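## Task

Find the plate labelled M06 and settle it flat between the locators of the nest it already sits on, turned so its well A1 is at the nest corner marked A1. It must stay seated after the gripper has released it and moved away, so a result that holds only while gripped does not count.

## Robot and tools

Robot: a single four-axis SCARA arm (scara4): a vertical lift, then shoulder, elbow and wrist yaw joints, ending in a two-finger parallel gripper that always stays level. It cannot tilt. The controlled point, end_effector_position, is the midpoint between the two rubber finger pads, roughly 2 to 3 cm behind the fingertips.

Scene: six nests, N1 to N6, each carry one plate (M06, M09, M60, M90, M66, M69). None is seated at the start, and only the ID labels tell which plate lies where. Well A1 is at each plate's clipped corner. Seated means lying flat inside the nest's locators. Every other plate must be left exactly as found; even a slight nudge, turn or tilt fails the job. Dropping the target plate a few millimetres while placing it is acceptable; any bigger fall is not. Nothing may leave the table.

Frames: the scene frame has its origin on the tabletop under the arm base, +z up, and +y to the left when facing along +x. Results report end_effector_position (m) and end_effector_quat_wxyz in this frame; the reported position can be slightly wrong, more so at long reach. Motion commands, however, are in the gripper's own axes: +x is where the fingers point, the fingers open and close along y, z is vertical, and rz turns about z from +x toward +y.

The motion row: every movement uses one row of 5 numbers, each in [-1, 1], ordered dx, dy, dz, rz, opening. The first four are an offset (not a pose) from the gripper's measured pose at the start of the action or move, in gripper axes; 1.0 equals 0.6 m of travel or 180 degrees of turn. Opening is absolute, not an offset: +1 means fully open (0.140 m), -1 means closed, which still leaves 0.066 m between pads. Closing from fully open needs about 0.6 s or more.

execute_actions(actions): a list of actions, run in order. Each action is a table of 0 to 15 rows, one row per control step of 1/30 s; if fewer than 15 rows are given, the last row repeats to fill 15 steps (0.5 s per action). Every row in an action is an offset from that action's start pose, not from the row before. For the first action of a call, the start pose is the last pose a result showed in this scene. An empty list simply returns state and images.

move(target, speed, blocking): drives the gripper on a straight path toward one row (same 5-number layout, offset from the pose in the latest result that reported one). speed is the path's top speed in m/s, 0.002 to 0.5, default 0.25; turning is capped at twice that in rad/s. The path runs 0.5 to 10 s and stops short if longer. It does not slow for obstacles, the real gripper lags and may overshoot the speed, especially near a straight arm. The opening is sent when the move begins. Faster contact and aiming farther past a surface both press harder. blocking=false returns after 0.5 s while the arm carries on; until a result shows the move ended, other moves and execute_actions are refused, so use wait or stop first. The result adds a move: line with the ending (done, off_target, moving, held, fault), the limits that acted (paced = command was clipped; held = a safety check blocked steps, after which the arm may jump faster than speed), and distance to target.

wait(seconds): 0 to 10; lets time pass while the last command is held, returning early if a running move ends. stop(): brakes a running move; it needs stopping distance, and the fingers keep moving. zoom_image(camera, region): a closer look at cam_wrist (504x504 image); region is [x0, y0, x1, y1] in pixels from the top-left, at most 504 by 504. finished_scene(scene): pass the current scene's number to end it; irreversible, and the result reports success. Answering without any tool call ends everything.

Control details: each step, the commanded pose is clipped to within 70 mm and 16 degrees of the measured pose, so distant targets take several actions, and after an action the arm only drifts on to the last clipped pose. Hand target in a result shows where the controller is currently heading. Because offsets start from the measured pose, repeating a small downward offset against a solid surface does not push harder, but against something yielding it does. A pose unreachable line means the clearance check altered or blocked the command.

Result lines: Joint positions gives lift (m, 0.000 to 0.550), shoulder (-2.000 to 2.000 rad), elbow (-2.800 to 2.800 rad), wrist yaw (-12.566 to 12.566 rad), then pad gap (m). Keep the elbow at least 0.4 rad away from 0 or the arm may fold and fault. grip_measured is the actual opening on the command scale; readings may be offset by about 1 mm consistently. To hold a plate, command an opening about 0.04 below grip_measured; less grips more gently. Pads push up to about 18 N each, and a fast close can push more.

Hazards: reaching a joint's load limit (lift 56.4 N, shoulder 8.46 N m, elbow 4.23 N m, wrist yaw 1.41 N m, held weight included) stops the arm for 10 s and drops the rest of the call. Holding loads heats motors; MOTOR HOT appears from 85 °C and at 100 °C an OVER-TEMPERATURE FAULT brakes the arm until cooled. While you are composing a reply the robot keeps its last command. Avoid drops, slams, hard hits and strong pushes; release the plate and lift clear before finishing.

Each tool is called after "Call:" as name(argument=value, ...), one argument or row to a line, values as JSON.

## Session

Call:
execute_actions(
  actions=[],
)

Scene clock: 0.00 s.
end_effector_position=(+0.4314, -0.2134, +0.2796) grip_measured=+0.98 end_effector_quat_wxyz=(+0.987, +0.000, +0.000, -0.162)
Joint positions: [ 0.275  0.049  0.815 -1.189  0.139]
Hand target: +0.431, -0.213, +0.280; +0.987, +0.000, +0.000, -0.162

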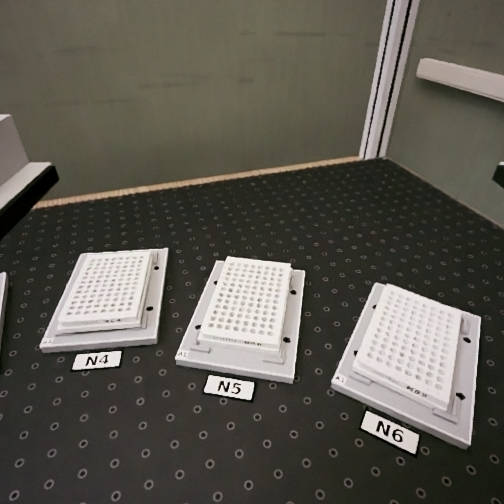

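Call:
zoom_image(
  camera="cam_wrist",
  region=[30,240,310,390],
)

Call:
zoom_image(
  camera="cam_wrist",
  region=[320,270,500,450],
)

Call:
move(
  target=[-0.06,0.5,-0.05,0.25,1],
  speed=0.4,
)

Call:
zoom_image(
  camera="cam_wrist",
  region=[0,200,350,400],
)

Region (30, 240, 310, 390) of cam_wrist's 504x504 image, scaled by 1.800, with more detail than that image has; it fills the top 270 rows of this view, and the rest is white.

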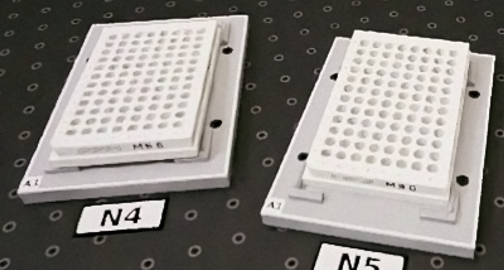

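Region (320, 270, 500, 450) of cam_wrist's 504x504 image, scaled by 2.800, with more detail than that image has.

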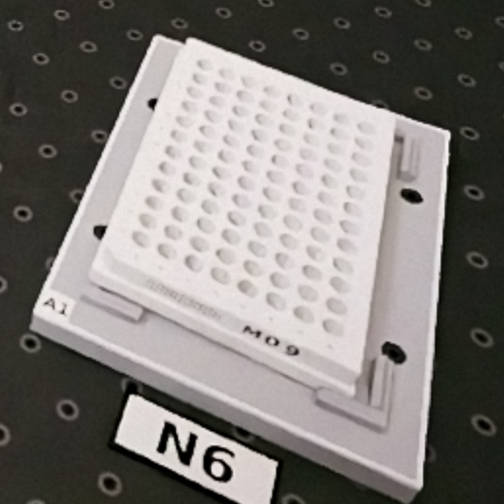

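Scene clock: 1.67 s.
end_effector_position=(+0.4929, +0.0826, +0.2496) grip_measured=+0.98 end_effector_quat_wxyz=(+0.974, +0.000, +0.000, +0.229)
Joint positions: [ 0.245  1.108  0.748 -1.395  0.139]
Hand target: +0.493, +0.082, +0.250; +0.974, +0.000, +0.000, +0.228
Off the commanded pose: 0.000 m, 0 deg.
move: done

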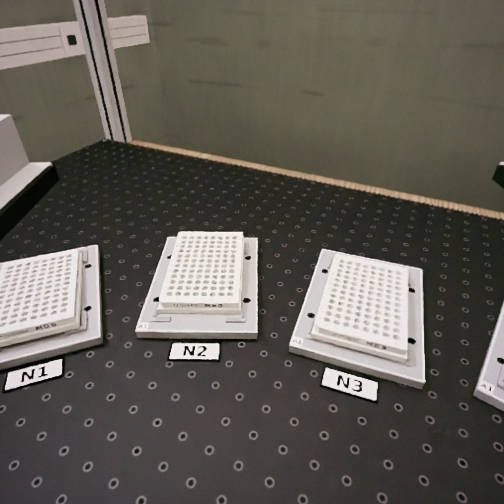

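Region (0, 200, 350, 400) of cam_wrist's 504x504 image, scaled by 1.440, with more detail than that image has; it fills the top 288 rows of this view, and the rest is white.

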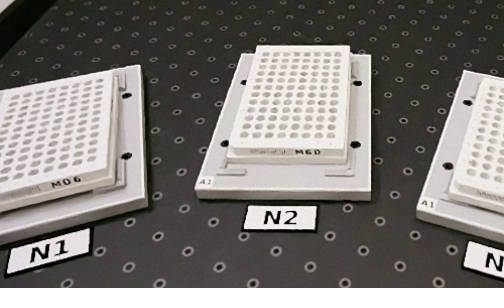

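Call:
move(
  target=[0.24,0.365,-0.277,0.113,0.2],
  speed=0.3,
)

Scene clock: 3.27 s.
end_effector_position=(+0.5240, +0.3430, +0.0833) grip_measured=+0.20 end_effector_quat_wxyz=(+0.918, +0.000, +0.000, +0.397)
Joint positions: [ 0.078  1.512  1.468 -2.163  0.11 ]
Hand target: +0.524, +0.343, +0.083; +0.918, +0.000, +0.000, +0.397
Off the commanded pose: 0.000 m, 0 deg.
move: done

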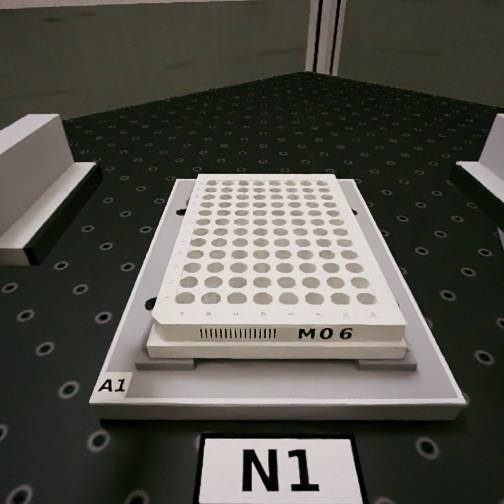

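Call:
move(
  target=[0.093,0,-0.08,0,0],
  speed=0.1,
)

Call:
move(
  target=[0,0,0,0,-0.62],
)

Call:
move(
  target=[0.006,0,0.001,0,-0.62],
  speed=0.004,
)

Call:
move(
  target=[0,0,0,0,-0.2],
)

Scene clock: 4.53 s.
end_effector_position=(+0.5621, +0.3838, +0.0352) grip_measured=+0.00 end_effector_quat_wxyz=(+0.918, +0.000, +0.000, +0.397)
Joint positions: [ 0.03   1.386  1.783 -2.351  0.103]
Hand target: +0.562, +0.384, +0.035; +0.918, +0.000, +0.000, +0.397
Off the commanded pose: 0.000 m, 0 deg.
move: done

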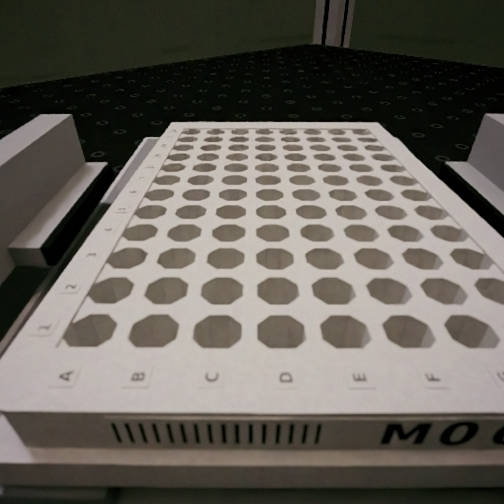

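Scene clock: 5.03 s.
end_effector_position=(+0.5622, +0.3837, +0.0352) grip_measured=-0.53 end_effector_quat_wxyz=(+0.918, +0.000, +0.000, +0.397)
Joint positions: [ 0.03   1.386  1.782 -2.351  0.083]
Hand target: +0.562, +0.384, +0.035; +0.918, +0.000, +0.000, +0.397
Off the commanded pose: 0.000 m, 0 deg.
move: done

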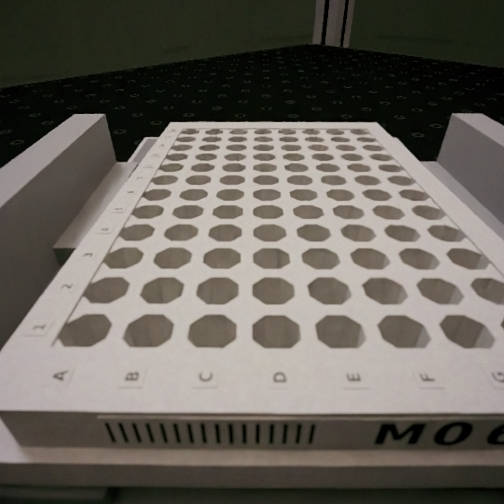

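Scene clock: 6.17 s.
end_effector_position=(+0.5646, +0.3863, +0.0357) grip_measured=-0.53 end_effector_quat_wxyz=(+0.918, +0.000, +0.000, +0.397)
Joint positions: [ 0.031  1.377  1.804 -2.364  0.083]
Hand target: +0.565, +0.386, +0.036; +0.918, +0.000, +0.000, +0.397
Off the commanded pose: 0.000 m, 0 deg.
move: done

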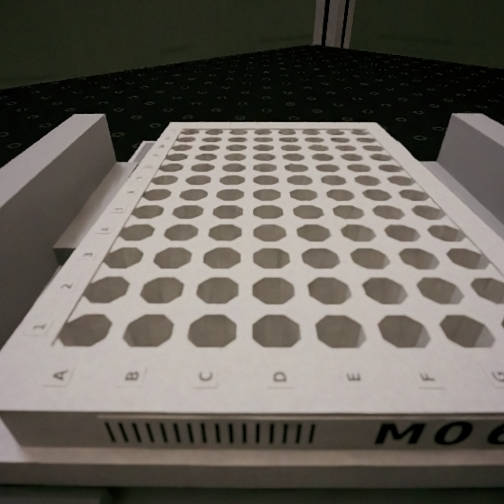

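Scene clock: 6.67 s.
end_effector_position=(+0.5646, +0.3863, +0.0357) grip_measured=-0.20 end_effector_quat_wxyz=(+0.918, +0.000, +0.000, +0.397)
Joint positions: [ 0.031  1.377  1.804 -2.364  0.096]
Hand target: +0.565, +0.386, +0.036; +0.918, +0.000, +0.000, +0.397
Off the commanded pose: 0.000 m, 0 deg.
move: done

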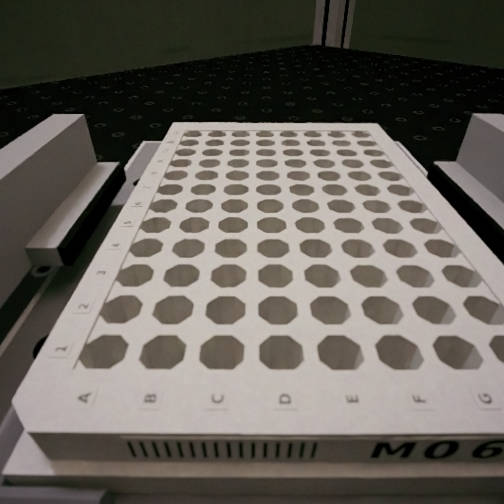

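Call:
move(
  target=[-0.08,0,0.1,0,0.2],
)

Call:
finished_scene(
  scene=2,
)

Scene clock: 7.50 s.
end_effector_position=(+0.5319, +0.3512, +0.0958) grip_measured=+0.20 end_effector_quat_wxyz=(+0.918, +0.000, +0.000, +0.397)
Joint positions: [ 0.091  1.489  1.528 -2.201  0.11 ]
Hand target: +0.532, +0.351, +0.096; +0.918, +0.000, +0.000, +0.397
Off the commanded pose: 0.000 m, 0 deg.
move: done

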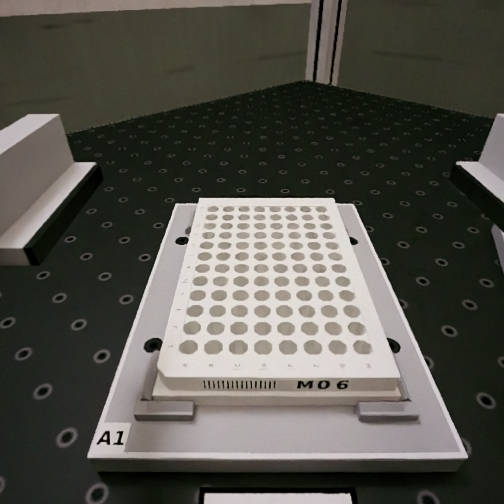

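The scene is finished: the task was done.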